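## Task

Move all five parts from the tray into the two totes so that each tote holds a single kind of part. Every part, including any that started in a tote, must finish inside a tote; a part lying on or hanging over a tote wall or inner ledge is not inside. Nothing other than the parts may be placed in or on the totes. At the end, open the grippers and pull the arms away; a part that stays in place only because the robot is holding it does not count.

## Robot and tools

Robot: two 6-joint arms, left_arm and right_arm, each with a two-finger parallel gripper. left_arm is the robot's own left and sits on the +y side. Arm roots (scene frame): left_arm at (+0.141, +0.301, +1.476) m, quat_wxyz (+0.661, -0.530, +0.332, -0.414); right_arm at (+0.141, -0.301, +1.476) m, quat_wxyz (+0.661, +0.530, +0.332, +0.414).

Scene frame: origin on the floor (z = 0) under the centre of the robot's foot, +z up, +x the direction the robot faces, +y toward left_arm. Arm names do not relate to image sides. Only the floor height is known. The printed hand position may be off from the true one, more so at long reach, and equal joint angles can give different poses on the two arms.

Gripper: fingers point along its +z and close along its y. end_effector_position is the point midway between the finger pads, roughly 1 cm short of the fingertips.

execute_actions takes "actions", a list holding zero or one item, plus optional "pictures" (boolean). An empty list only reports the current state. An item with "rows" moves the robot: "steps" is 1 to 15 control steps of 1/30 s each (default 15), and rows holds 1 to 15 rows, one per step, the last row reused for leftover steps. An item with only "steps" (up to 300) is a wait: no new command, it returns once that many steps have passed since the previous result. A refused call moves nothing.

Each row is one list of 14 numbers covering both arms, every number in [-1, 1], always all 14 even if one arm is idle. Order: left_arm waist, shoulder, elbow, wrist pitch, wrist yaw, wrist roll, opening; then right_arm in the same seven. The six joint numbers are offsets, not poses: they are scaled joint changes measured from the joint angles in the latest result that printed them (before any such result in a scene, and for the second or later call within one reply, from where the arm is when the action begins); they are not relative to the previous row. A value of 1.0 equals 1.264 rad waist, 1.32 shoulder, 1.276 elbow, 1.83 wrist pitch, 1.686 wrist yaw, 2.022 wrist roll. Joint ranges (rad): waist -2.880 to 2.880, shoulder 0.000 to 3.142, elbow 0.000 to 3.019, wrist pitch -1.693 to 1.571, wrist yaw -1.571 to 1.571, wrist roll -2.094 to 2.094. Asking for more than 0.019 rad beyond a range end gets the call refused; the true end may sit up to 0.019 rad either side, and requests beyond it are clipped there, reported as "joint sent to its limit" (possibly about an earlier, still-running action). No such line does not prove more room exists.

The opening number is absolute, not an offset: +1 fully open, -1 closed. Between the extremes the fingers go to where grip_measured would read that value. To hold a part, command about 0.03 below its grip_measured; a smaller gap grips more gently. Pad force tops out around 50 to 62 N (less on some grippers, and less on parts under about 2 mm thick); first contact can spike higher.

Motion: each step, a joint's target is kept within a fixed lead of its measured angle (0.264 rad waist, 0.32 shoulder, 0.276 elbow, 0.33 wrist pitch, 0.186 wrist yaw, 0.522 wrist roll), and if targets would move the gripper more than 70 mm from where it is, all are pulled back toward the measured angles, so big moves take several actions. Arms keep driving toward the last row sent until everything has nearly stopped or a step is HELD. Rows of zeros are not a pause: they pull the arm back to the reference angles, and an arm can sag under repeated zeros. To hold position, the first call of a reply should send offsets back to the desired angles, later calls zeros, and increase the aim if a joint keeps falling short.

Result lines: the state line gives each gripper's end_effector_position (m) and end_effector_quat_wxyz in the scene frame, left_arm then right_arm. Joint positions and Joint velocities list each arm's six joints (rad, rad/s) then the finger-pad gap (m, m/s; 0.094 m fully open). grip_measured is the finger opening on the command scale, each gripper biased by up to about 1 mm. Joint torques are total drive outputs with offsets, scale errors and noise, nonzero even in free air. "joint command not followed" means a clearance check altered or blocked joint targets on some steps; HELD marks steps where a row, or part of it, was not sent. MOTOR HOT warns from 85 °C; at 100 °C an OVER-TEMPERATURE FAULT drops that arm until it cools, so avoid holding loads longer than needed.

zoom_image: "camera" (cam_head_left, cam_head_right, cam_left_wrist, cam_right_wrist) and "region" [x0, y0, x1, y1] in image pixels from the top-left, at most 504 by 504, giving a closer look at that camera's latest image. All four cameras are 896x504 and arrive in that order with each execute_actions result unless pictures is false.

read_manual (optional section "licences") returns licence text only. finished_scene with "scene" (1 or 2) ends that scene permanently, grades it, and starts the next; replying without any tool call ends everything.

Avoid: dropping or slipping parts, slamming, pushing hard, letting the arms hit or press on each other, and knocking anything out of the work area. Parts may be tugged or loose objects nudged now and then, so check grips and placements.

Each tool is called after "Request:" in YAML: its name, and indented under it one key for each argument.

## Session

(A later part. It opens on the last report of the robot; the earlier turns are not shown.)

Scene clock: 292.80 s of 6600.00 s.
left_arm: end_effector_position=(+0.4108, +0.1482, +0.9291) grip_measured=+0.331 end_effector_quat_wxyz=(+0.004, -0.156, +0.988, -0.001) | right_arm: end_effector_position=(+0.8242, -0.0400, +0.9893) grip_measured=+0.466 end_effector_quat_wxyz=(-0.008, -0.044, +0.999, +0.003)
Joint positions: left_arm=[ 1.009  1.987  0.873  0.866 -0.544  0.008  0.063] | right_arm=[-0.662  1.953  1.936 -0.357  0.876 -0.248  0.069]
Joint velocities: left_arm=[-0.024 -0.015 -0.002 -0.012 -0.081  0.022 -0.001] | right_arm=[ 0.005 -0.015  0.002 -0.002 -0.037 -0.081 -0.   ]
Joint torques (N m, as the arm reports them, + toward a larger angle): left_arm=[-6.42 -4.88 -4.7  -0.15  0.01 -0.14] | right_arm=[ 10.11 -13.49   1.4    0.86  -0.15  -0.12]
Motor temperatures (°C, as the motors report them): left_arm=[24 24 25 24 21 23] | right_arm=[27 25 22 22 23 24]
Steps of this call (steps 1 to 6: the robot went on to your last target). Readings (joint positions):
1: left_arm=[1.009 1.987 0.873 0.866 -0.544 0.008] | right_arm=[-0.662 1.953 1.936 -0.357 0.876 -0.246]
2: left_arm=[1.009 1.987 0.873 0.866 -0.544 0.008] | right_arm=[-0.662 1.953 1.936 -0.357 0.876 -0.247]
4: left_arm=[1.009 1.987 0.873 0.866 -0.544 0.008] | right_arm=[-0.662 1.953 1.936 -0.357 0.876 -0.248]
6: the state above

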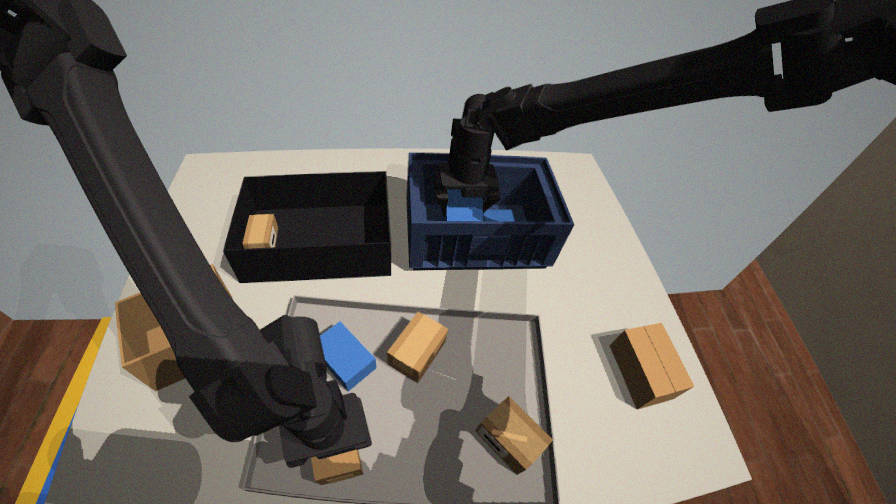

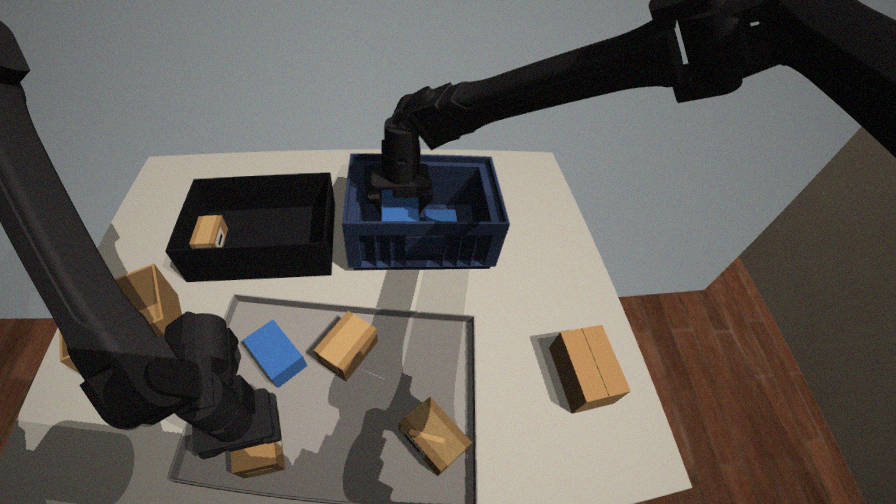

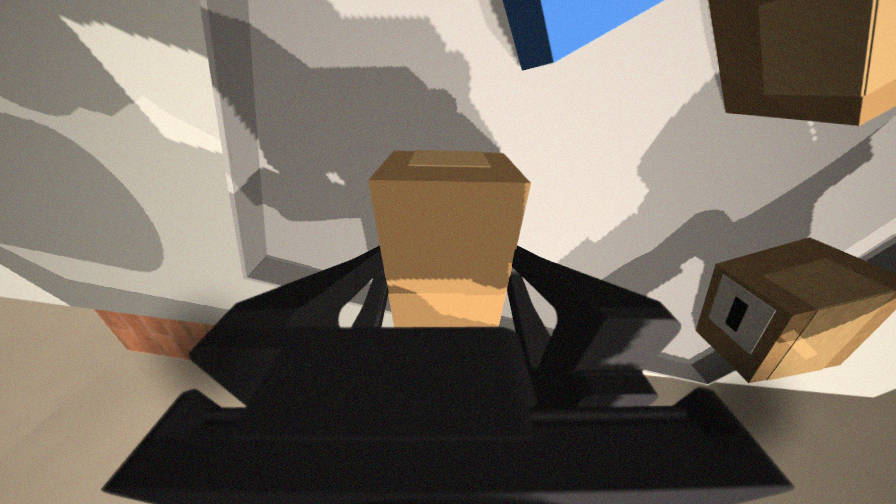

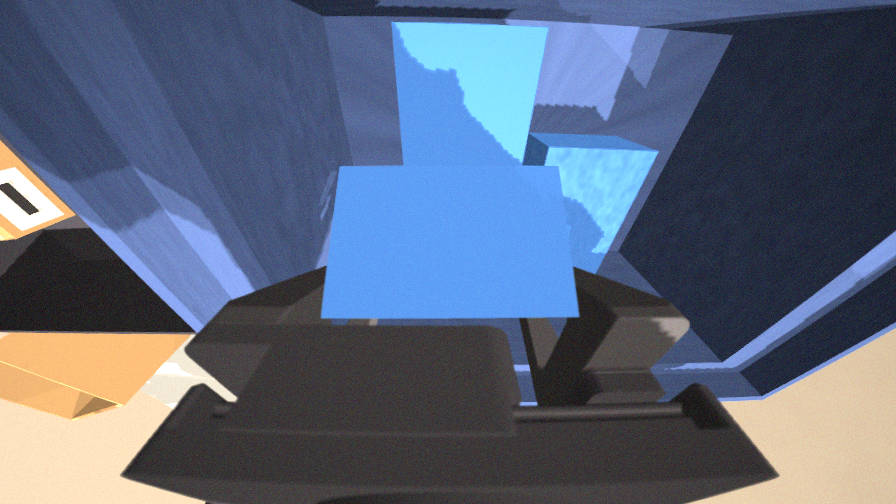

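Request:
execute_actions:
  actions:
    - {"rows":[[-0.008,0,0,0,0,0,0.285,-0.008,0,0.015,-0.002,-0.002,0,0.45],[-0.016,0,0,0,0,0,0.285,-0.013,0,0.028,-0.004,-0.003,0,0.45],[-0.026,-0.010,-0.010,0,-0.006,0,0.285,-0.016,0.002,0.039,-0.006,-0.004,0,0.45],[-0.036,-0.022,-0.024,-0.001,-0.013,0,0.285,-0.018,0.004,0.048,-0.008,-0.005,0,0.45],[-0.046,-0.036,-0.040,-0.003,-0.021,0,0.285,-0.019,0.007,0.056,-0.010,-0.006,0,0.45],[-0.058,-0.052,-0.058,-0.006,-0.030,0,0.285,-0.020,0.010,0.063,-0.012,-0.007,0,0.45],[-0.070,-0.072,-0.078,-0.010,-0.040,0,0.285,-0.021,0.013,0.069,-0.014,-0.008,0,0.45],[-0.083,-0.096,-0.100,-0.014,-0.050,0,0.285,-0.022,0.015,0.074,-0.016,-0.009,0,0.45],[-0.096,-0.122,-0.122,-0.018,-0.060,0,0.285,-0.023,0.017,0.079,-0.017,-0.010,0,0.45],[-0.109,-0.148,-0.144,-0.022,-0.069,0,0.285,-0.024,0.019,0.083,-0.018,-0.011,0,0.45],[-0.121,-0.174,-0.164,-0.026,-0.077,0,0.285,-0.025,0.021,0.086,-0.019,-0.012,0,0.45],[-0.132,-0.198,-0.182,-0.030,-0.084,0.005,0.285,-0.025,0.022,0.088,-0.020,-0.013,0,0.45],[-0.142,-0.220,-0.198,-0.033,-0.090,0.01,0.285,-0.025,0.023,0.090,-0.021,-0.014,0,0.45],[-0.150,-0.238,-0.211,-0.036,-0.095,0.015,0.285,-0.025,0.024,0.091,-0.021,-0.015,0,0.45],[-0.157,-0.250,-0.222,-0.039,-0.099,0.02,0.285,-0.025,0.024,0.091,-0.021,-0.015,0,0.45]],"steps":15}
  pictures: false

Request:
execute_actions:
  actions:
    - {"steps":10}

Scene clock: 311.70 s of 6600.00 s.
left_arm: end_effector_position=(+0.4514, +0.1549, +1.0448) grip_measured=+0.331 end_effector_quat_wxyz=(+0.021, -0.141, +0.990, +0.001) | right_arm: end_effector_position=(+0.8530, -0.0506, +0.9885) grip_measured=+0.466 end_effector_quat_wxyz=(+0.003, -0.030, +1.000, +0.005)
Joint positions: left_arm=[ 0.845  1.705  0.647  0.823 -0.701  0.014  0.063] | right_arm=[-0.669  1.966  2.018 -0.391  0.86  -0.249  0.069]
Joint velocities: left_arm=[-0.532 -1.021 -0.564 -0.125 -0.183  0.037 -0.   ] | right_arm=[-0.005  0.005  0.027 -0.027  0.007 -0.051 -0.   ]
Joint torques (N m, as the arm reports them, + toward a larger angle): left_arm=[-7.84 -4.3  -5.69 -0.84 -0.09  0.03] | right_arm=[ 9.99 -9.45  4.52  0.17 -0.38 -0.05]
Motor temperatures (°C, as the motors report them): left_arm=[24 24 25 24 21 23] | right_arm=[27 25 21 22 23 24]
Steps of this call (steps 1 to 15: the robot went on to your last target; steps 16 to 90: nothing new was sent; then 15.40 s passed at rest; steps 91 to 105: all 15 steps of this action). Readings (joint positions):
91: left_arm=[1.009 1.987 0.873 0.866 -0.544 0.008] | right_arm=[-0.662 1.953 1.936 -0.357 0.876 -0.249]
92: left_arm=[1.009 1.987 0.873 0.866 -0.544 0.008] | right_arm=[-0.662 1.953 1.937 -0.357 0.875 -0.249]
94: left_arm=[1.006 1.986 0.873 0.866 -0.555 0.008] | right_arm=[-0.663 1.955 1.947 -0.359 0.873 -0.249]
98: left_arm=[0.979 1.948 0.837 0.863 -0.611 0.008] | right_arm=[-0.667 1.962 1.989 -0.370 0.867 -0.249]
105: the state above

Scene clock: 312.03 s of 6600.00 s.
left_arm: end_effector_position=(+0.4628, +0.1549, +1.0641) grip_measured=+0.331 end_effector_quat_wxyz=(+0.031, -0.135, +0.990, -0.008) | right_arm: end_effector_position=(+0.8530, -0.0506, +0.9885) grip_measured=+0.466 end_effector_quat_wxyz=(+0.003, -0.031, +1.000, +0.005)
Joint positions: left_arm=[ 0.814  1.649  0.617  0.813 -0.709  0.03   0.063] | right_arm=[-0.669  1.966  2.019 -0.393  0.86  -0.249  0.069]
Joint velocities: left_arm=[-0.005  0.083  0.022 -0.046 -0.051 -0.022 -0.   ] | right_arm=[-0.005 -0.005  0.002 -0.012 -0.022  0.022 -0.001]
Joint torques (N m, as the arm reports them, + toward a larger angle): left_arm=[-7.8  -4.85 -5.6  -0.7  -0.02  0.05] | right_arm=[ 9.91 -9.75  4.61  0.25 -0.37 -0.05]
Motor temperatures (°C, as the motors report them): left_arm=[24 24 25 24 21 23] | right_arm=[27 25 21 22 23 24]
Steps of this call (steps 1 to 10: the robot went on to your last target). Readings (joint positions):
1: left_arm=[0.830 1.674 0.631 0.820 -0.705 0.018] | right_arm=[-0.669 1.966 2.019 -0.392 0.860 -0.249]
2: left_arm=[0.820 1.652 0.621 0.819 -0.707 0.021] | right_arm=[-0.669 1.966 2.019 -0.392 0.860 -0.249]
4: left_arm=[0.814 1.633 0.618 0.819 -0.708 0.025] | right_arm=[-0.669 1.966 2.019 -0.393 0.860 -0.249]
8: left_arm=[0.814 1.642 0.617 0.815 -0.709 0.029] | right_arm=[-0.669 1.966 2.019 -0.393 0.860 -0.249]
10: the state above

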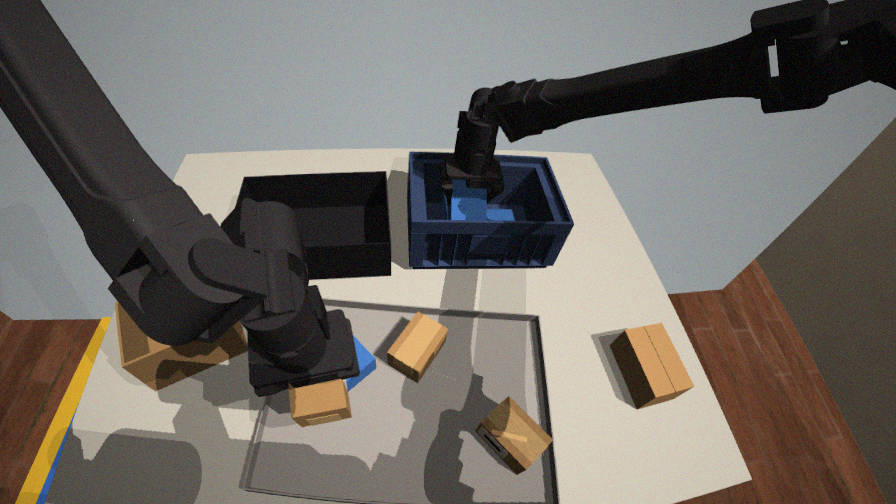

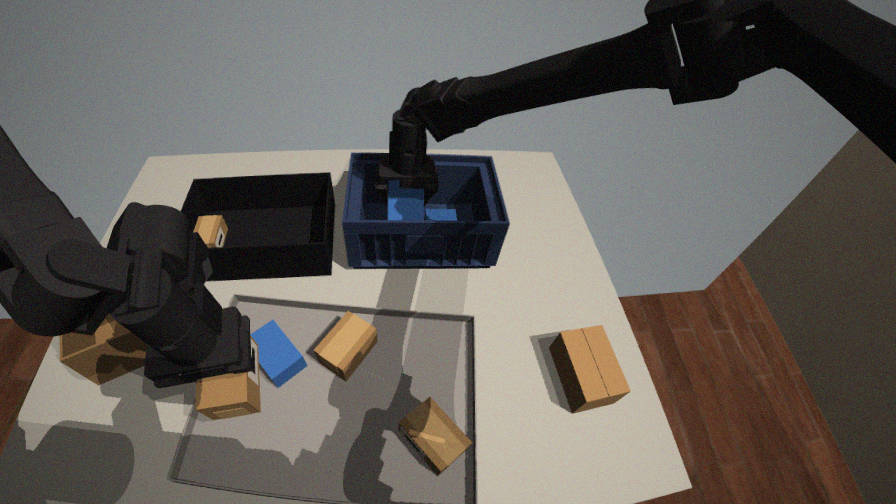

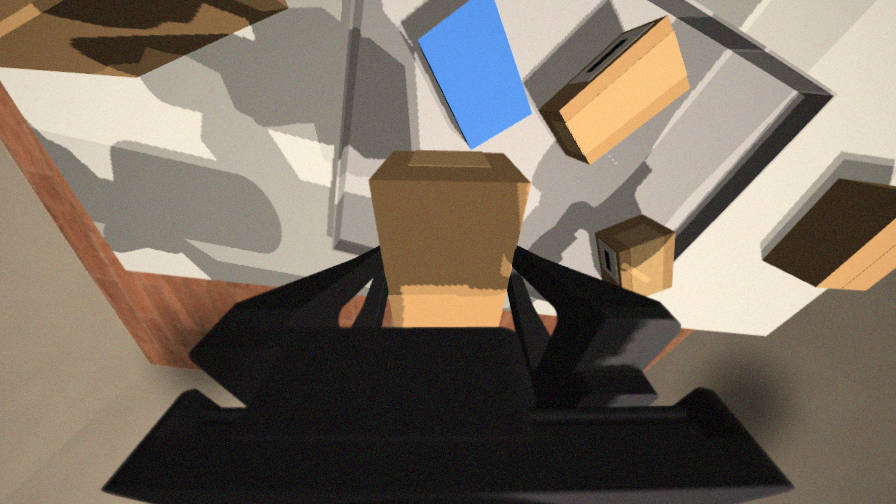

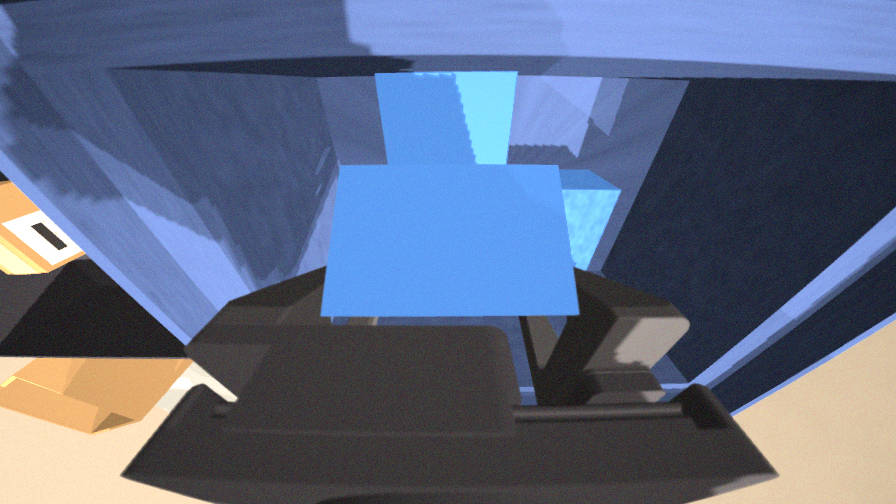

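Request:
execute_actions:
  actions:
    - {"rows":[[-0.01,-0.03,0.03,-0.028,0,0,0.285,-0.008,0.003,0.012,-0.003,0,0,0.456],[-0.02,-0.065,0.075,-0.07,0,0.005,0.285,-0.013,0.006,0.022,-0.006,0,0,0.456],[-0.025,-0.10,0.125,-0.118,0.002,0.01,0.285,-0.016,0.010,0.031,-0.009,-0.001,0,0.456],[-0.025,-0.13,0.18,-0.17,0.003,0.015,0.285,-0.018,0.014,0.039,-0.012,-0.001,0,0.456],[-0.025,-0.155,0.235,-0.222,0.004,0.02,0.285,-0.019,0.018,0.046,-0.014,-0.002,0,0.456],[-0.025,-0.175,0.29,-0.274,0.005,0.025,0.285,-0.020,0.021,0.052,-0.016,-0.002,0,0.456],[-0.025,-0.185,0.345,-0.326,0.006,0.03,0.285,-0.021,0.024,0.057,-0.018,-0.002,0,0.456],[-0.025,-0.185,0.40,-0.378,0.007,0.035,0.285,-0.022,0.027,0.062,-0.020,-0.003,0,0.456],[-0.022,-0.185,0.455,-0.43,0.008,0.04,0.285,-0.023,0.030,0.066,-0.021,-0.003,0,0.456],[-0.018,-0.185,0.51,-0.482,0.009,0.045,0.285,-0.024,0.032,0.070,-0.022,-0.003,0,0.456],[-0.014,-0.185,0.56,-0.53,0.010,0.05,0.285,-0.024,0.034,0.073,-0.023,-0.003,0,0.456],[-0.01,-0.185,0.60,-0.568,0.010,0.054,0.285,-0.024,0.036,0.075,-0.024,-0.003,0,0.456],[-0.006,-0.185,0.635,-0.60,0.011,0.058,0.285,-0.024,0.037,0.077,-0.025,-0.003,0,0.456],[-0.003,-0.185,0.658,-0.622,0.011,0.06,0.285,-0.024,0.038,0.078,-0.025,-0.003,0,0.456],[0,-0.185,0.671,-0.634,0.011,0.062,0.285,-0.024,0.038,0.078,-0.025,-0.003,0,0.456]],"steps":15}
  pictures: false

Request:
execute_actions:
  actions:
    - {"steps":20}

Scene clock: 334.07 s of 6600.00 s.
left_arm: end_effector_position=(+0.7164, +0.1942, +1.0393) grip_measured=+0.331 end_effector_quat_wxyz=(+0.067, -0.145, +0.987, -0.008) | right_arm: end_effector_position=(+0.8546, -0.0501, +0.9861) grip_measured=+0.469 end_effector_quat_wxyz=(-0.009, -0.043, +0.999, +0.002)
Joint positions: left_arm=[ 0.814  1.485  1.156  0.203 -0.697  0.07   0.063] | right_arm=[-0.669  1.987  2.067 -0.453  0.872 -0.247  0.069]
Joint velocities: left_arm=[-0.015 -0.21   1.429 -1.507  0.007  0.168 -0.   ] | right_arm=[-0.005  0.005  0.037 -0.042 -0.051  0.007  0.001]
Joint torques (N m, as the arm reports them, + toward a larger angle): left_arm=[ -8.78 -10.93   0.76  -0.19   0.15   0.02] | right_arm=[ 9.73 -9.11  5.67  1.14 -0.67 -0.1 ]
Motor temperatures (°C, as the motors report them): left_arm=[24 24 25 24 21 23] | right_arm=[27 25 22 22 23 24]
Steps of this call (steps 1 to 30: the robot went on to your last target; steps 31 to 90: nothing new was sent; then 18.53 s passed at rest; steps 91 to 105: all 15 steps of this action). Readings (joint positions):
91: left_arm=[0.814 1.652 0.620 0.805 -0.709 0.032] | right_arm=[-0.669 1.966 2.019 -0.393 0.861 -0.249]
92: left_arm=[0.814 1.646 0.633 0.777 -0.710 0.032] | right_arm=[-0.669 1.966 2.019 -0.394 0.861 -0.249]
94: left_arm=[0.814 1.624 0.683 0.690 -0.710 0.032] | right_arm=[-0.669 1.968 2.024 -0.401 0.861 -0.249]
98: left_arm=[0.814 1.564 0.834 0.522 -0.706 0.037] | right_arm=[-0.669 1.977 2.045 -0.426 0.866 -0.249]
105: the state above

Scene clock: 334.73 s of 6600.00 s.
left_arm: end_effector_position=(+0.8207, +0.2576, +1.0799) grip_measured=+0.331 end_effector_quat_wxyz=(+0.020, -0.069, +0.997, -0.018) | right_arm: end_effector_position=(+0.8545, -0.0501, +0.9861) grip_measured=+0.469 end_effector_quat_wxyz=(-0.009, -0.043, +0.999, +0.002)
Joint positions: left_arm=[ 0.814  1.401  1.475 -0.33  -0.691  0.138  0.063] | right_arm=[-0.669  1.988  2.069 -0.455  0.872 -0.247  0.069]
Joint velocities: left_arm=[-0.015  0.083 -0.046 -0.022 -0.11  -0.022  0.   ] | right_arm=[ 0.005 -0.005 -0.022 -0.012 -0.022  0.051  0.   ]
Joint torques (N m, as the arm reports them, + toward a larger angle): left_arm=[ -8.4  -11.83   2.84  -0.76   0.08   0.05] | right_arm=[ 9.69 -9.14  5.91  0.99 -0.65 -0.1 ]
Motor temperatures (°C, as the motors report them): left_arm=[24 24 25 24 21 23] | right_arm=[27 25 22 22 23 24]
Steps of this call (steps 1 to 20: the robot went on to your last target). Readings (joint positions):
1: left_arm=[0.814 1.480 1.206 0.154 -0.697 0.075] | right_arm=[-0.669 1.987 2.068 -0.454 0.872 -0.247]
2: left_arm=[0.814 1.475 1.257 0.103 -0.696 0.080] | right_arm=[-0.669 1.988 2.068 -0.454 0.872 -0.247]
4: left_arm=[0.814 1.465 1.363 -0.038 -0.693 0.094] | right_arm=[-0.669 1.988 2.069 -0.455 0.872 -0.247]
8: left_arm=[0.814 1.417 1.481 -0.281 -0.691 0.121] | right_arm=[-0.669 1.988 2.069 -0.455 0.872 -0.247]
20: the state above

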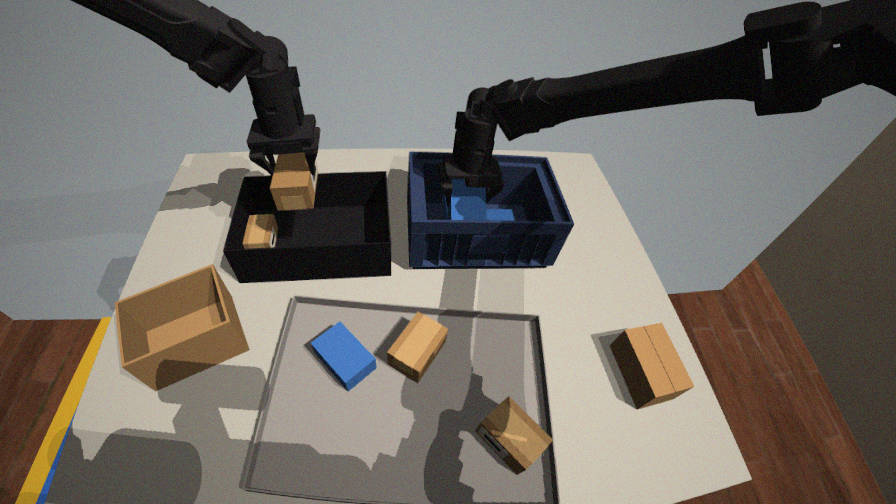

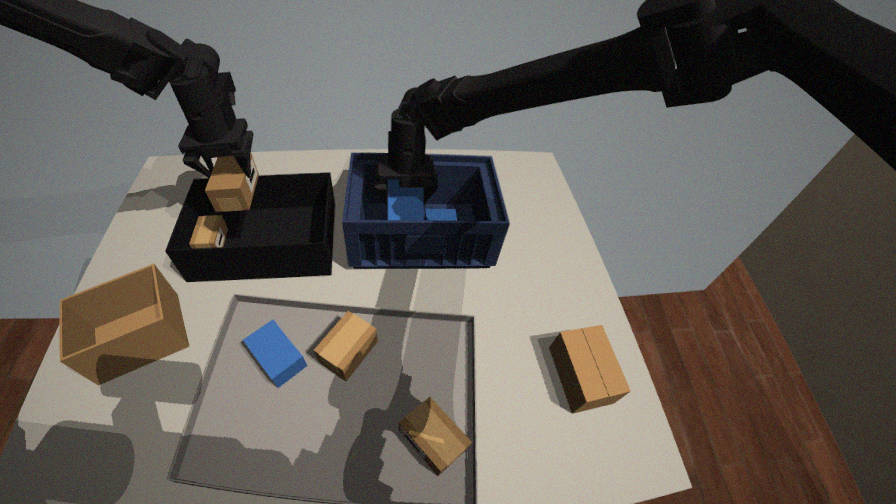

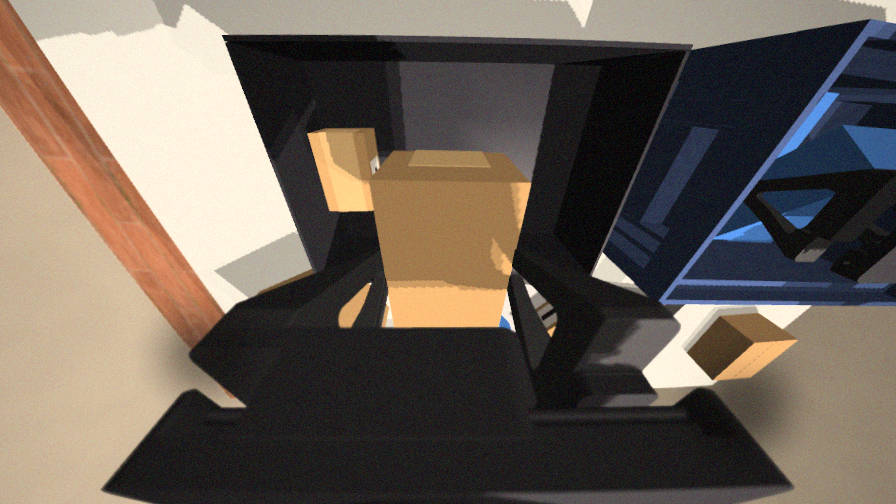

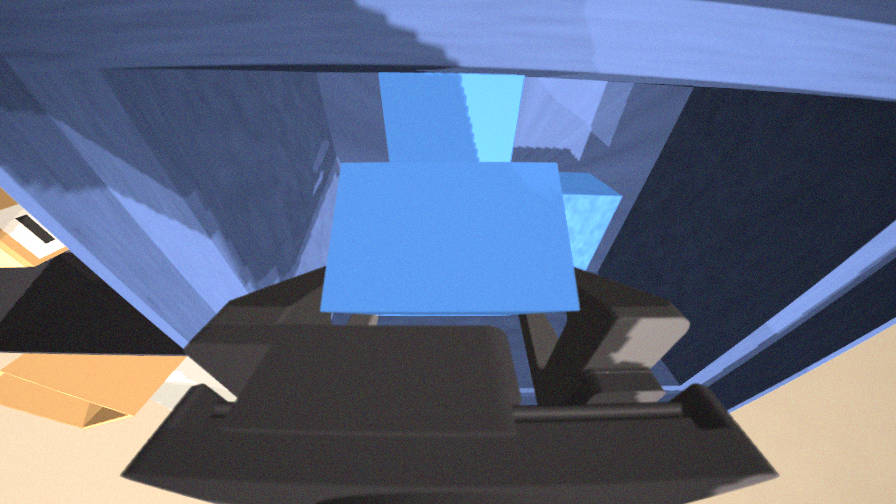

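Request:
zoom_image:
  camera: "cam_head_left"
  region: [210, 110, 410, 290]

Region (210, 110, 410, 290) of cam_head_left's 896x504 image, scaled by 2.520, with more detail than that image has; it fills the top 454 rows of this view, and the rest is white.

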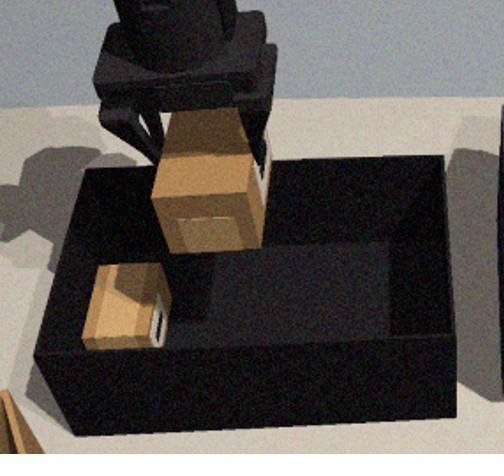

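Request:
execute_actions:
  actions:
    - {"rows":[[0.018,0.004,0.006,0,0.004,0.003,0.285,0,-0.012,-0.004,0.003,0,0,0.445],[0.032,0.010,0.014,0.001,0.010,0.006,0.285,0,-0.024,-0.012,0.008,-0.001,0,0.445],[0.044,0.020,0.024,0.003,0.016,0.009,0.285,0,-0.035,-0.024,0.015,-0.002,0,0.445],[0.055,0.032,0.036,0.005,0.022,0.012,0.285,0,-0.044,-0.038,0.024,-0.003,0,0.445],[0.066,0.045,0.049,0.007,0.028,0.014,0.285,0,-0.050,-0.053,0.034,-0.004,0,0.445],[0.076,0.059,0.062,0.009,0.034,0.016,0.285,0,-0.052,-0.068,0.044,-0.005,0,0.445],[0.086,0.073,0.075,0.011,0.040,0.018,0.285,0,-0.052,-0.081,0.054,-0.006,0,0.445],[0.095,0.087,0.088,0.013,0.046,0.019,0.285,0,-0.052,-0.092,0.063,-0.007,0,0.445],[0.104,0.101,0.101,0.015,0.052,0.020,0.285,0,-0.052,-0.101,0.070,-0.008,0,0.445],[0.113,0.115,0.114,0.017,0.057,0.021,0.285,0,-0.052,-0.107,0.075,-0.009,0,0.445],[0.121,0.128,0.126,0.019,0.062,0.022,0.285,-0.008,-0.052,-0.110,0.078,-0.009,0,0.445],[0.129,0.140,0.137,0.020,0.067,0.023,0.285,-0.015,-0.052,-0.110,0.078,-0.009,0,0.445],[0.136,0.151,0.147,0.021,0.071,0.024,0.285,-0.020,-0.052,-0.110,0.078,-0.009,0,0.445],[0.142,0.161,0.156,0.022,0.075,0.024,0.285,-0.023,-0.052,-0.110,0.078,-0.009,0,0.445],[0.146,0.170,0.164,0.023,0.078,0.024,0.285,-0.024,-0.052,-0.110,0.078,-0.009,0,0.445]],"steps":15}
  pictures: false

Request:
execute_actions:
  actions:
    - {"steps":12}

Scene clock: 356.40 s of 6600.00 s.
left_arm: end_effector_position=(+0.8181, +0.2877, +0.9692) grip_measured=+0.331 end_effector_quat_wxyz=(+0.008, -0.076, +0.997, -0.001) | right_arm: end_effector_position=(+0.8328, -0.0495, +0.9873) grip_measured=+0.468 end_effector_quat_wxyz=(+0.002, -0.029, +1.000, +0.003)
Joint positions: left_arm=[ 0.981  1.591  1.653 -0.307 -0.568  0.164  0.063] | right_arm=[-0.672  1.942  1.933 -0.33   0.862 -0.246  0.069]
Joint velocities: left_arm=[ 0.249  0.493  0.271  0.022  0.183  0.037 -0.001] | right_arm=[-0.063 -0.024 -0.046  0.022 -0.095  0.022 -0.001]
Joint torques (N m, as the arm reports them, + toward a larger angle): left_arm=[ -8.23 -13.19   4.04   0.57   0.18   0.06] | right_arm=[ 10.5  -13.21   1.77   1.03  -0.15  -0.09]
Motor temperatures (°C, as the motors report them): left_arm=[24 25 24 24 21 23] | right_arm=[27 25 23 22 23 24]
Steps of this call (steps 1 to 30: the robot went on to your last target; steps 31 to 90: nothing new was sent; then 18.17 s passed at rest; steps 91 to 105: all 15 steps of this action). Readings (joint positions):
91: left_arm=[0.815 1.407 1.473 -0.331 -0.689 0.140] | right_arm=[-0.669 1.987 2.067 -0.456 0.874 -0.246]
92: left_arm=[0.817 1.407 1.473 -0.331 -0.683 0.140] | right_arm=[-0.668 1.986 2.064 -0.456 0.875 -0.246]
94: left_arm=[0.829 1.412 1.478 -0.331 -0.663 0.141] | right_arm=[-0.668 1.979 2.049 -0.446 0.873 -0.246]
98: left_arm=[0.886 1.459 1.541 -0.330 -0.625 0.150] | right_arm=[-0.669 1.953 1.985 -0.386 0.867 -0.246]
105: the state above

Scene clock: 356.80 s of 6600.00 s.
left_arm: end_effector_position=(+0.7965, +0.2759, +0.9410) grip_measured=+0.331 end_effector_quat_wxyz=(-0.011, -0.064, +0.998, -0.001) | right_arm: end_effector_position=(+0.8306, -0.0585, +0.9793) grip_measured=+0.468 end_effector_quat_wxyz=(-0.000, -0.026, +1.000, -0.004)
Joint positions: left_arm=[ 0.998  1.649  1.668 -0.305 -0.56   0.17   0.063] | right_arm=[-0.688  1.942  1.932 -0.326  0.862 -0.246  0.069]
Joint velocities: left_arm=[-0.005  0.005  0.022  0.002 -0.081  0.037  0.   ] | right_arm=[-0.005 -0.015 -0.012 -0.002 -0.007  0.022  0.   ]
Joint torques (N m, as the arm reports them, + toward a larger angle): left_arm=[ -8.42 -14.99   3.76   0.55   0.07   0.05] | right_arm=[ 10.99 -13.59   1.55   0.89  -0.13  -0.07]
Motor temperatures (°C, as the motors report them): left_arm=[24 25 24 24 21 23] | right_arm=[27 25 23 22 23 24]
Steps of this call (steps 1 to 12: the robot went on to your last target). Readings (joint positions):
1: left_arm=[0.989 1.607 1.661 -0.306 -0.565 0.166] | right_arm=[-0.674 1.942 1.932 -0.330 0.862 -0.246]
2: left_arm=[0.994 1.620 1.665 -0.305 -0.564 0.166] | right_arm=[-0.676 1.942 1.932 -0.329 0.862 -0.246]
4: left_arm=[0.998 1.637 1.665 -0.305 -0.563 0.168] | right_arm=[-0.681 1.942 1.932 -0.327 0.862 -0.246]
8: left_arm=[0.998 1.650 1.665 -0.305 -0.560 0.170] | right_arm=[-0.687 1.942 1.932 -0.326 0.862 -0.246]
12: the state above

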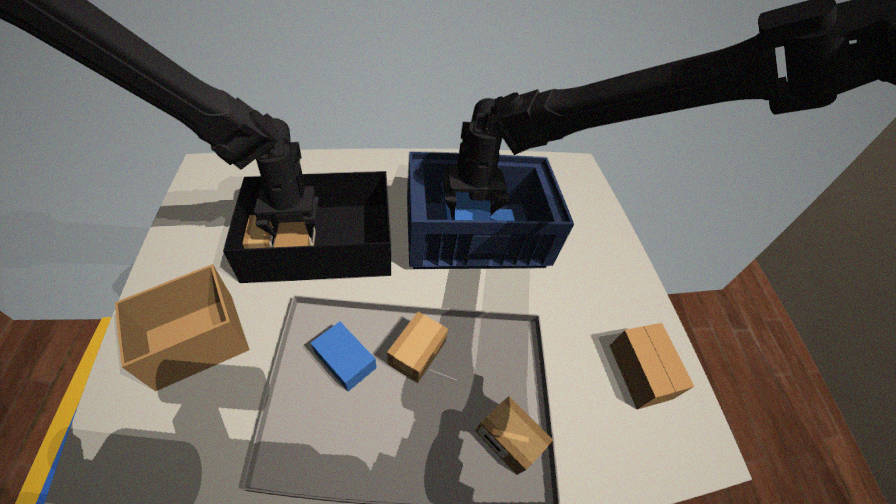

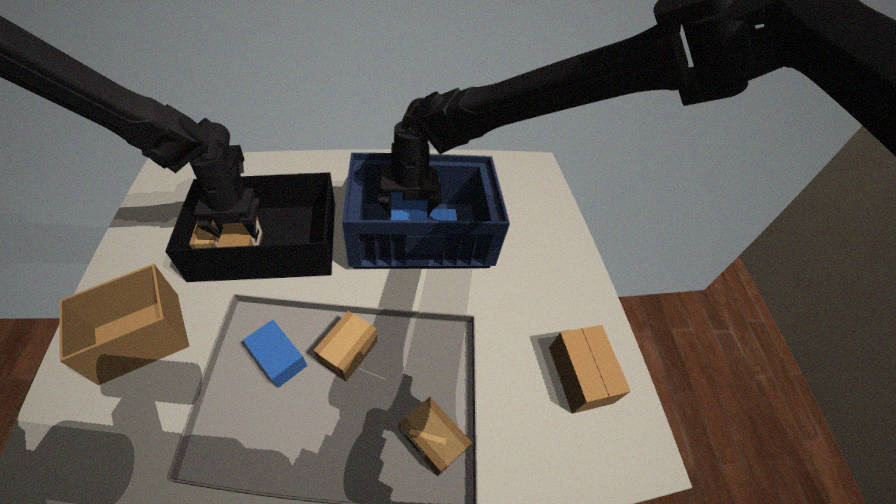

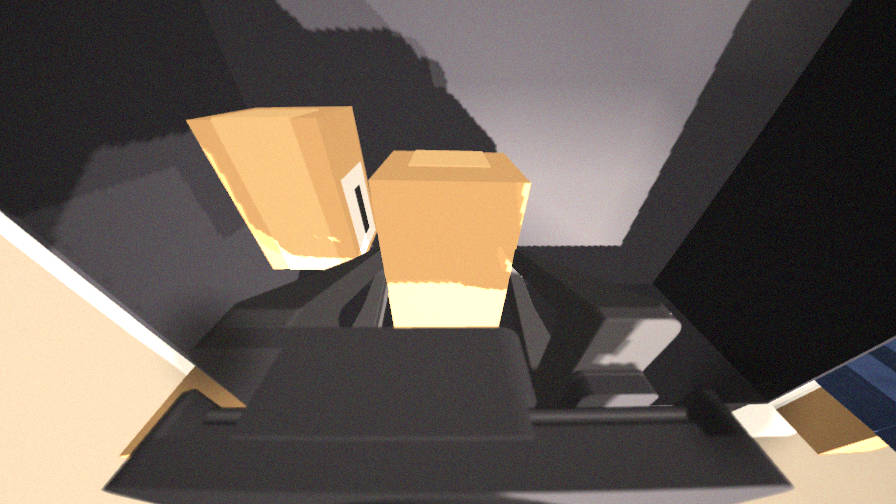

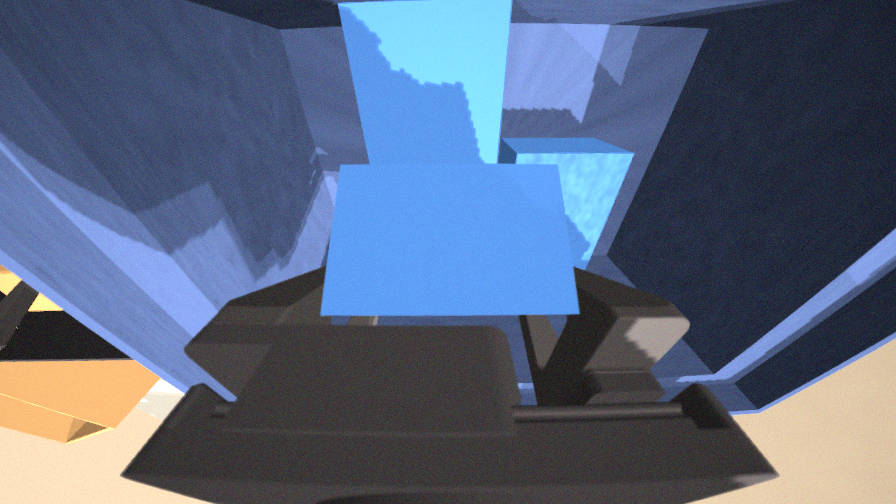

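Request:
execute_actions:
  actions:
    - {"rows":[[0.010,0,0.012,0,0,0,0.285,0,0,0.012,-0.003,0,0,0.452],[0.015,0.001,0.021,0,0,0,0.285,0,0.002,0.024,-0.007,0,0,0.452],[0.018,0.002,0.028,0,0.002,0,0.285,0,0.005,0.035,-0.011,-0.001,0,0.452],[0.020,0.004,0.034,0,0.003,0,0.285,0,0.008,0.045,-0.015,-0.001,0,0.452],[0.021,0.006,0.039,0,0.004,0,0.285,0,0.012,0.054,-0.019,-0.002,0,0.452],[0.021,0.008,0.044,0,0.005,0,0.285,0,0.016,0.062,-0.022,-0.002,0,0.452],[0.021,0.009,0.048,0,0.006,0,0.285,0,0.020,0.070,-0.025,-0.003,0,0.452],[0.021,0.010,0.051,0,0.006,0,0.285,0,0.024,0.077,-0.028,-0.003,0,0.452],[0.021,0.011,0.053,0,0.006,0,0.285,0,0.028,0.083,-0.031,-0.004,0,0.452],[0.021,0.011,0.055,0,0.006,0,0.285,0,0.031,0.089,-0.033,-0.004,0,0.452],[0.021,0.011,0.055,0,0.006,0,0.285,0,0.034,0.094,-0.035,-0.005,0,0.452],[0.021,0.011,0.055,0,0.006,0,0.285,0,0.036,0.097,-0.036,-0.005,0,0.452],[0.021,0.011,0.055,0,0.006,0,0.285,0,0.038,0.099,-0.037,-0.005,0,0.452],[0.021,0.011,0.055,0,0.006,0,0.285,0,0.039,0.101,-0.038,-0.005,0,0.452]],"steps":15}
  pictures: false

Request:
execute_actions:
  actions:
    - {"steps":8}

Scene clock: 369.97 s of 6600.00 s.
left_arm: end_effector_position=(+0.8190, +0.2920, +0.9385) grip_measured=+0.331 end_effector_quat_wxyz=(+0.006, -0.077, +0.997, +0.006) | right_arm: end_effector_position=(+0.8467, -0.0606, +0.9782) grip_measured=+0.468 end_effector_quat_wxyz=(-0.005, -0.031, +0.999, -0.003)
Joint positions: left_arm=[ 1.012  1.658  1.723 -0.305 -0.553  0.17   0.063] | right_arm=[-0.688  1.967  2.016 -0.4    0.862 -0.246  0.069]
Joint velocities: left_arm=[ 0.015  0.005 -0.012 -0.022 -0.051  0.022 -0.001] | right_arm=[-0.015  0.024  0.037 -0.081 -0.022 -0.037 -0.002]
Joint torques (N m, as the arm reports them, + toward a larger angle): left_arm=[ -7.44 -13.45   4.21  -0.16   0.12  -0.14] | right_arm=[ 10.96 -10.12   5.23   0.75  -0.39  -0.07]
Motor temperatures (°C, as the motors report them): left_arm=[24 26 24 24 21 23] | right_arm=[27 25 22 22 23 24]
Steps of this call (steps 1 to 30: the robot went on to your last target; steps 31 to 90: nothing new was sent; then 9.67 s passed at rest; steps 91 to 105: all 15 steps of this action). Readings (joint positions):
91: left_arm=[0.998 1.649 1.668 -0.305 -0.560 0.170] | right_arm=[-0.688 1.942 1.932 -0.326 0.862 -0.246]
92: left_arm=[0.998 1.649 1.669 -0.305 -0.560 0.170] | right_arm=[-0.688 1.942 1.933 -0.326 0.862 -0.246]
94: left_arm=[1.000 1.650 1.674 -0.305 -0.559 0.170] | right_arm=[-0.688 1.944 1.942 -0.333 0.862 -0.246]
98: left_arm=[1.007 1.657 1.701 -0.305 -0.553 0.170] | right_arm=[-0.688 1.955 1.984 -0.360 0.861 -0.246]
105: the state above

Scene clock: 370.23 s of 6600.00 s.
left_arm: end_effector_position=(+0.8187, +0.2917, +0.9382) grip_measured=+0.331 end_effector_quat_wxyz=(+0.006, -0.077, +0.997, +0.006) | right_arm: end_effector_position=(+0.8468, -0.0607, +0.9783) grip_measured=+0.468 end_effector_quat_wxyz=(-0.006, -0.032, +0.999, -0.003)
Joint positions: left_arm=[ 1.012  1.659  1.723 -0.305 -0.553  0.17   0.063] | right_arm=[-0.688  1.968  2.018 -0.404  0.862 -0.246  0.069]
Joint velocities: left_arm=[-0.024 -0.005 -0.012  0.017  0.066  0.007 -0.   ] | right_arm=[ 0.005 -0.005 -0.002  0.017  0.051 -0.007  0.001]
Joint torques (N m, as the arm reports them, + toward a larger angle): left_arm=[ -7.25 -13.49   4.11  -0.12   0.12  -0.14] | right_arm=[11.41 -9.5   5.28  0.66 -0.32 -0.06]
Motor temperatures (°C, as the motors report them): left_arm=[24 26 24 24 21 23] | right_arm=[27 25 22 22 23 24]
Steps of this call (steps 1 to 8: the robot went on to your last target). Readings (joint positions):
1: left_arm=[1.012 1.658 1.723 -0.305 -0.553 0.170] | right_arm=[-0.688 1.968 2.017 -0.402 0.862 -0.246]
2: left_arm=[1.012 1.658 1.723 -0.305 -0.553 0.170] | right_arm=[-0.688 1.968 2.018 -0.403 0.862 -0.246]
4: left_arm=[1.012 1.659 1.723 -0.305 -0.553 0.170] | right_arm=[-0.688 1.968 2.018 -0.403 0.862 -0.246]
8: the state above

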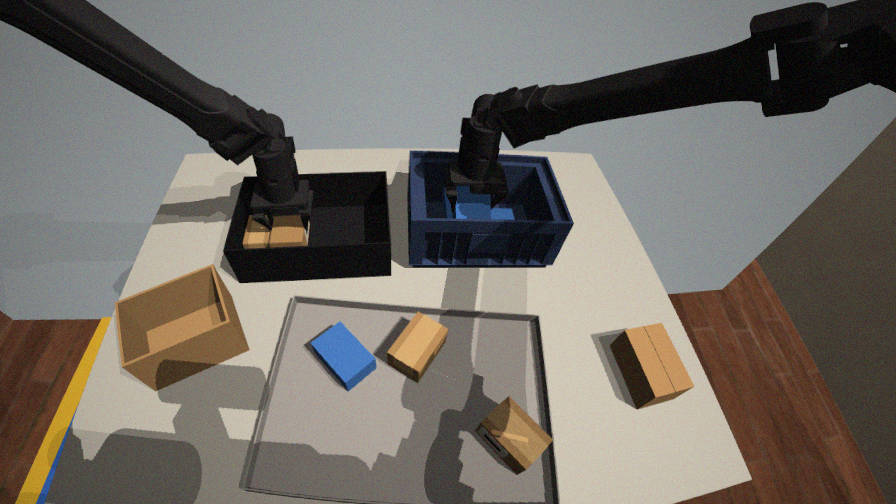

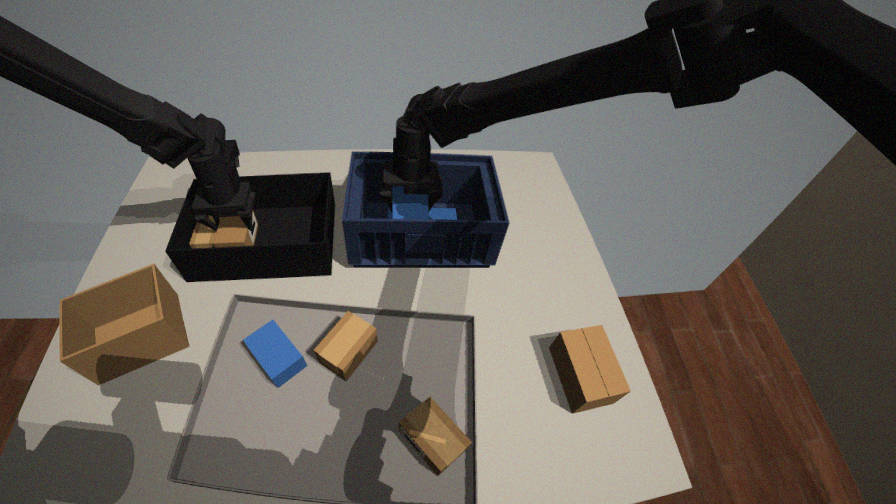

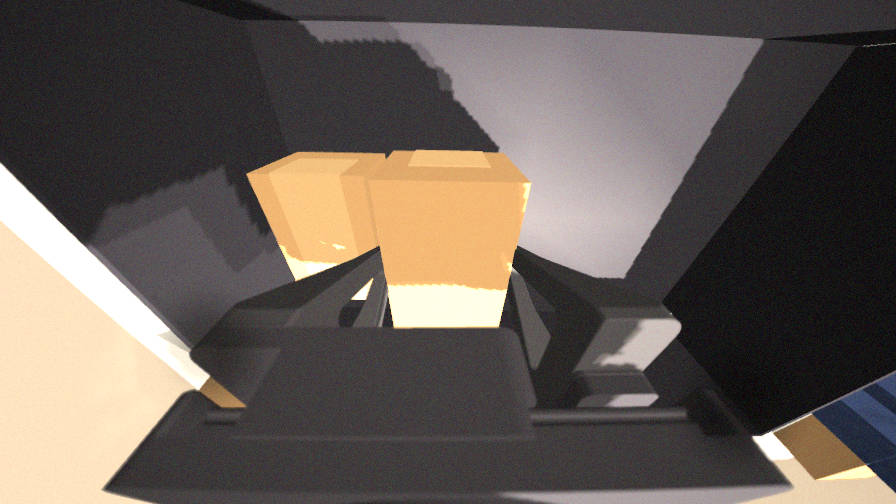

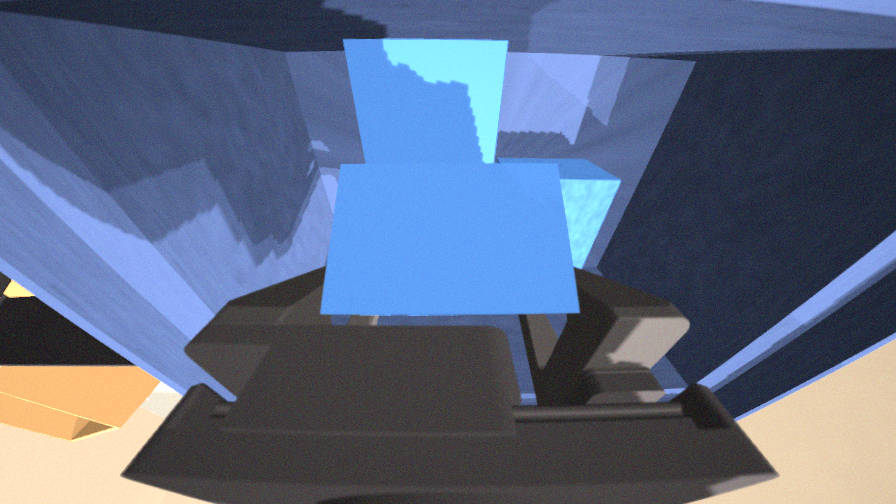

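Request:
execute_actions:
  actions:
    - {"rows":[[0,0.008,0,0,0,0,0.285,0,0,0,0,0,0,0.462],[0,0.015,0,0,0,0,0.285,0,0.003,0.006,0,0,0,0.462],[0,0.021,0,0,0,0,0.285,0,0.007,0.014,0,0,0,0.462],[0,0.026,0,0,0,0,0.285,0,0.011,0.023,-0.001,-0.001,0,0.462],[0,0.029,0,0,0,0,0.285,0,0.015,0.032,-0.002,-0.002,0,0.462],[0,0.030,0,0,0,0,0.285,0,0.019,0.040,-0.003,-0.003,0,0.462],[0,0.030,0,0,0,0,0.285,0,0.023,0.048,-0.004,-0.004,0,0.462],[0,0.030,0,0,0,0,0.285,0,0.027,0.055,-0.005,-0.005,0,0.462],[0,0.030,0,0,0,0,0.285,0,0.031,0.062,-0.006,-0.006,0,0.462],[0,0.030,0,0,0,0,0.285,0,0.034,0.068,-0.007,-0.007,0,0.462],[0,0.030,0,0,0,0,0.285,0,0.037,0.073,-0.008,-0.007,0,0.462],[0,0.030,0,0,0,0,0.285,0,0.039,0.077,-0.008,-0.007,0,0.462],[0,0.030,0,0,0,0,0.285,0,0.040,0.080,-0.008,-0.007,0,0.462]],"steps":15}
  pictures: false

Request:
execute_actions:
  actions:
    - {"steps":8}

Scene clock: 379.33 s of 6600.00 s.
left_arm: end_effector_position=(+0.8129, +0.2854, +0.9331) grip_measured=+0.331 end_effector_quat_wxyz=(+0.001, -0.074, +0.997, +0.004) | right_arm: end_effector_position=(+0.8563, -0.0577, +0.9777) grip_measured=+0.473 end_effector_quat_wxyz=(-0.005, -0.033, +0.999, -0.004)
Joint positions: left_arm=[ 1.011  1.671  1.723 -0.305 -0.552  0.17   0.063] | right_arm=[-0.684  1.991  2.073 -0.435  0.868 -0.246  0.069]
Joint velocities: left_arm=[-0.005 -0.005  0.007  0.002  0.037 -0.081  0.001] | right_arm=[ 0.005  0.054  0.134 -0.007  0.022  0.081  0.   ]
Joint torques (N m, as the arm reports them, + toward a larger angle): left_arm=[ -8.42 -11.78   2.79  -0.13   0.    -0.13] | right_arm=[11.33 -9.44  5.31  0.98 -0.67 -0.07]
Motor temperatures (°C, as the motors report them): left_arm=[24 26 24 24 21 23] | right_arm=[27 25 22 22 23 24]
Steps of this call (steps 1 to 15: the robot went on to your last target; steps 16 to 90: nothing new was sent; then 5.60 s passed at rest; steps 91 to 105: all 15 steps of this action). Readings (joint positions):
91: left_arm=[1.012 1.659 1.723 -0.305 -0.553 0.170] | right_arm=[-0.688 1.968 2.018 -0.405 0.863 -0.246]
92: left_arm=[1.012 1.660 1.723 -0.305 -0.553 0.170] | right_arm=[-0.688 1.968 2.018 -0.405 0.863 -0.246]
94: left_arm=[1.012 1.663 1.723 -0.305 -0.553 0.170] | right_arm=[-0.688 1.968 2.018 -0.405 0.863 -0.246]
98: left_arm=[1.011 1.671 1.723 -0.305 -0.552 0.170] | right_arm=[-0.688 1.972 2.029 -0.418 0.865 -0.246]
105: the state above

Scene clock: 379.60 s of 6600.00 s.
left_arm: end_effector_position=(+0.8129, +0.2854, +0.9331) grip_measured=+0.331 end_effector_quat_wxyz=(+0.001, -0.074, +0.997, +0.004) | right_arm: end_effector_position=(+0.8577, -0.0575, +0.9777) grip_measured=+0.473 end_effector_quat_wxyz=(-0.004, -0.032, +0.999, -0.004)
Joint positions: left_arm=[ 1.011  1.671  1.723 -0.305 -0.552  0.17   0.063] | right_arm=[-0.683  1.993  2.077 -0.435  0.868 -0.246  0.069]
Joint velocities: left_arm=[-0.005  0.005 -0.007 -0.007 -0.022  0.037  0.   ] | right_arm=[-0.005  0.005  0.002 -0.007 -0.007 -0.007 -0.   ]
Joint torques (N m, as the arm reports them, + toward a larger angle): left_arm=[ -8.31 -11.84   2.81  -0.14   0.    -0.13] | right_arm=[11.3  -9.33  5.46  1.1  -0.67 -0.07]
Motor temperatures (°C, as the motors report them): left_arm=[24 26 24 24 21 23] | right_arm=[27 25 22 22 23 24]
Steps of this call (steps 1 to 8: the robot went on to your last target). Readings (joint positions):
1: left_arm=[1.011 1.671 1.723 -0.305 -0.552 0.170] | right_arm=[-0.683 1.992 2.076 -0.435 0.868 -0.246]
2: left_arm=[1.011 1.671 1.723 -0.305 -0.552 0.170] | right_arm=[-0.683 1.993 2.077 -0.435 0.868 -0.246]
4: left_arm=[1.011 1.671 1.723 -0.305 -0.552 0.170] | right_arm=[-0.683 1.993 2.077 -0.435 0.868 -0.246]
8: the state above

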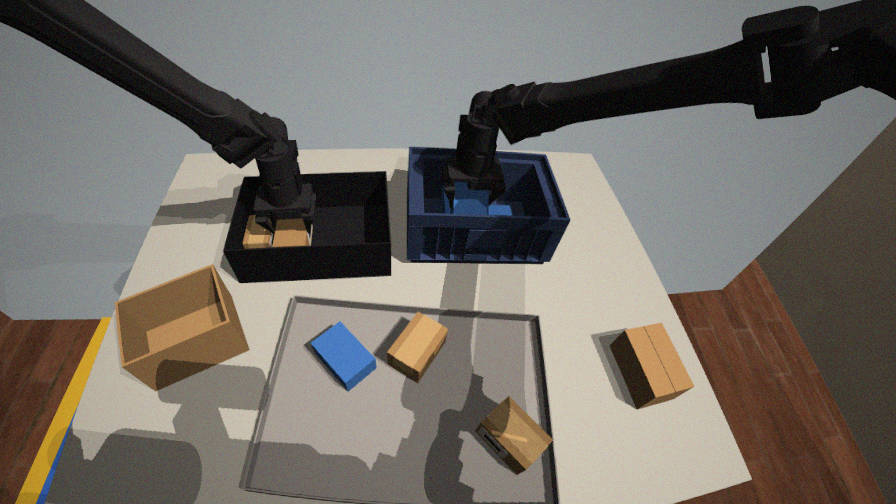

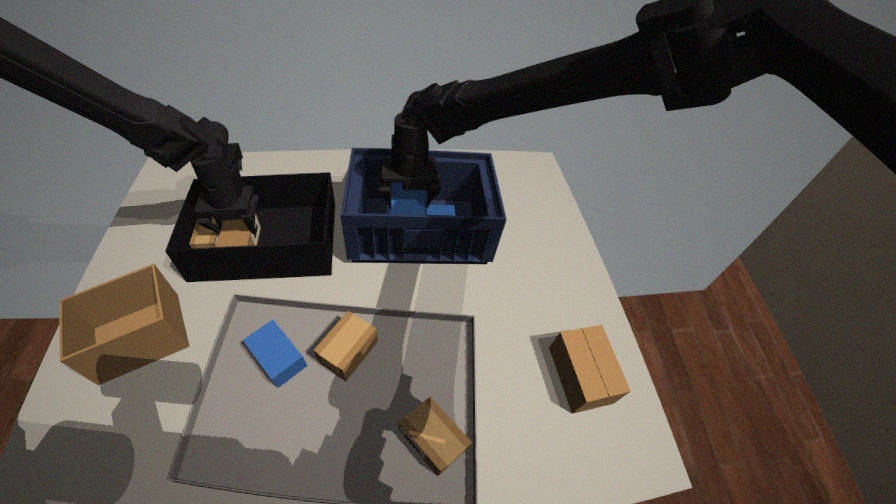

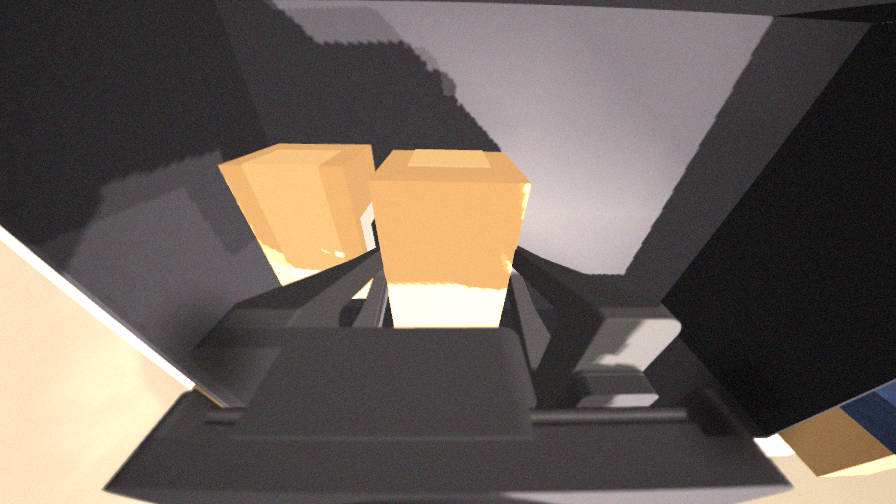

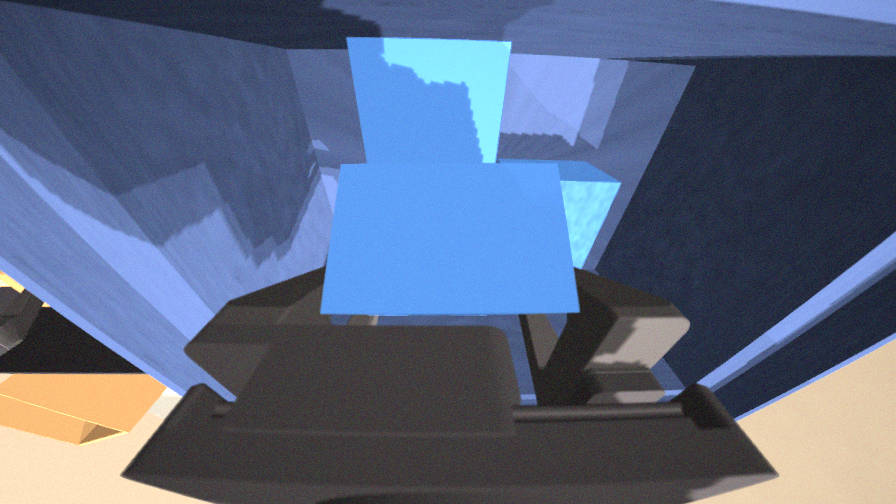

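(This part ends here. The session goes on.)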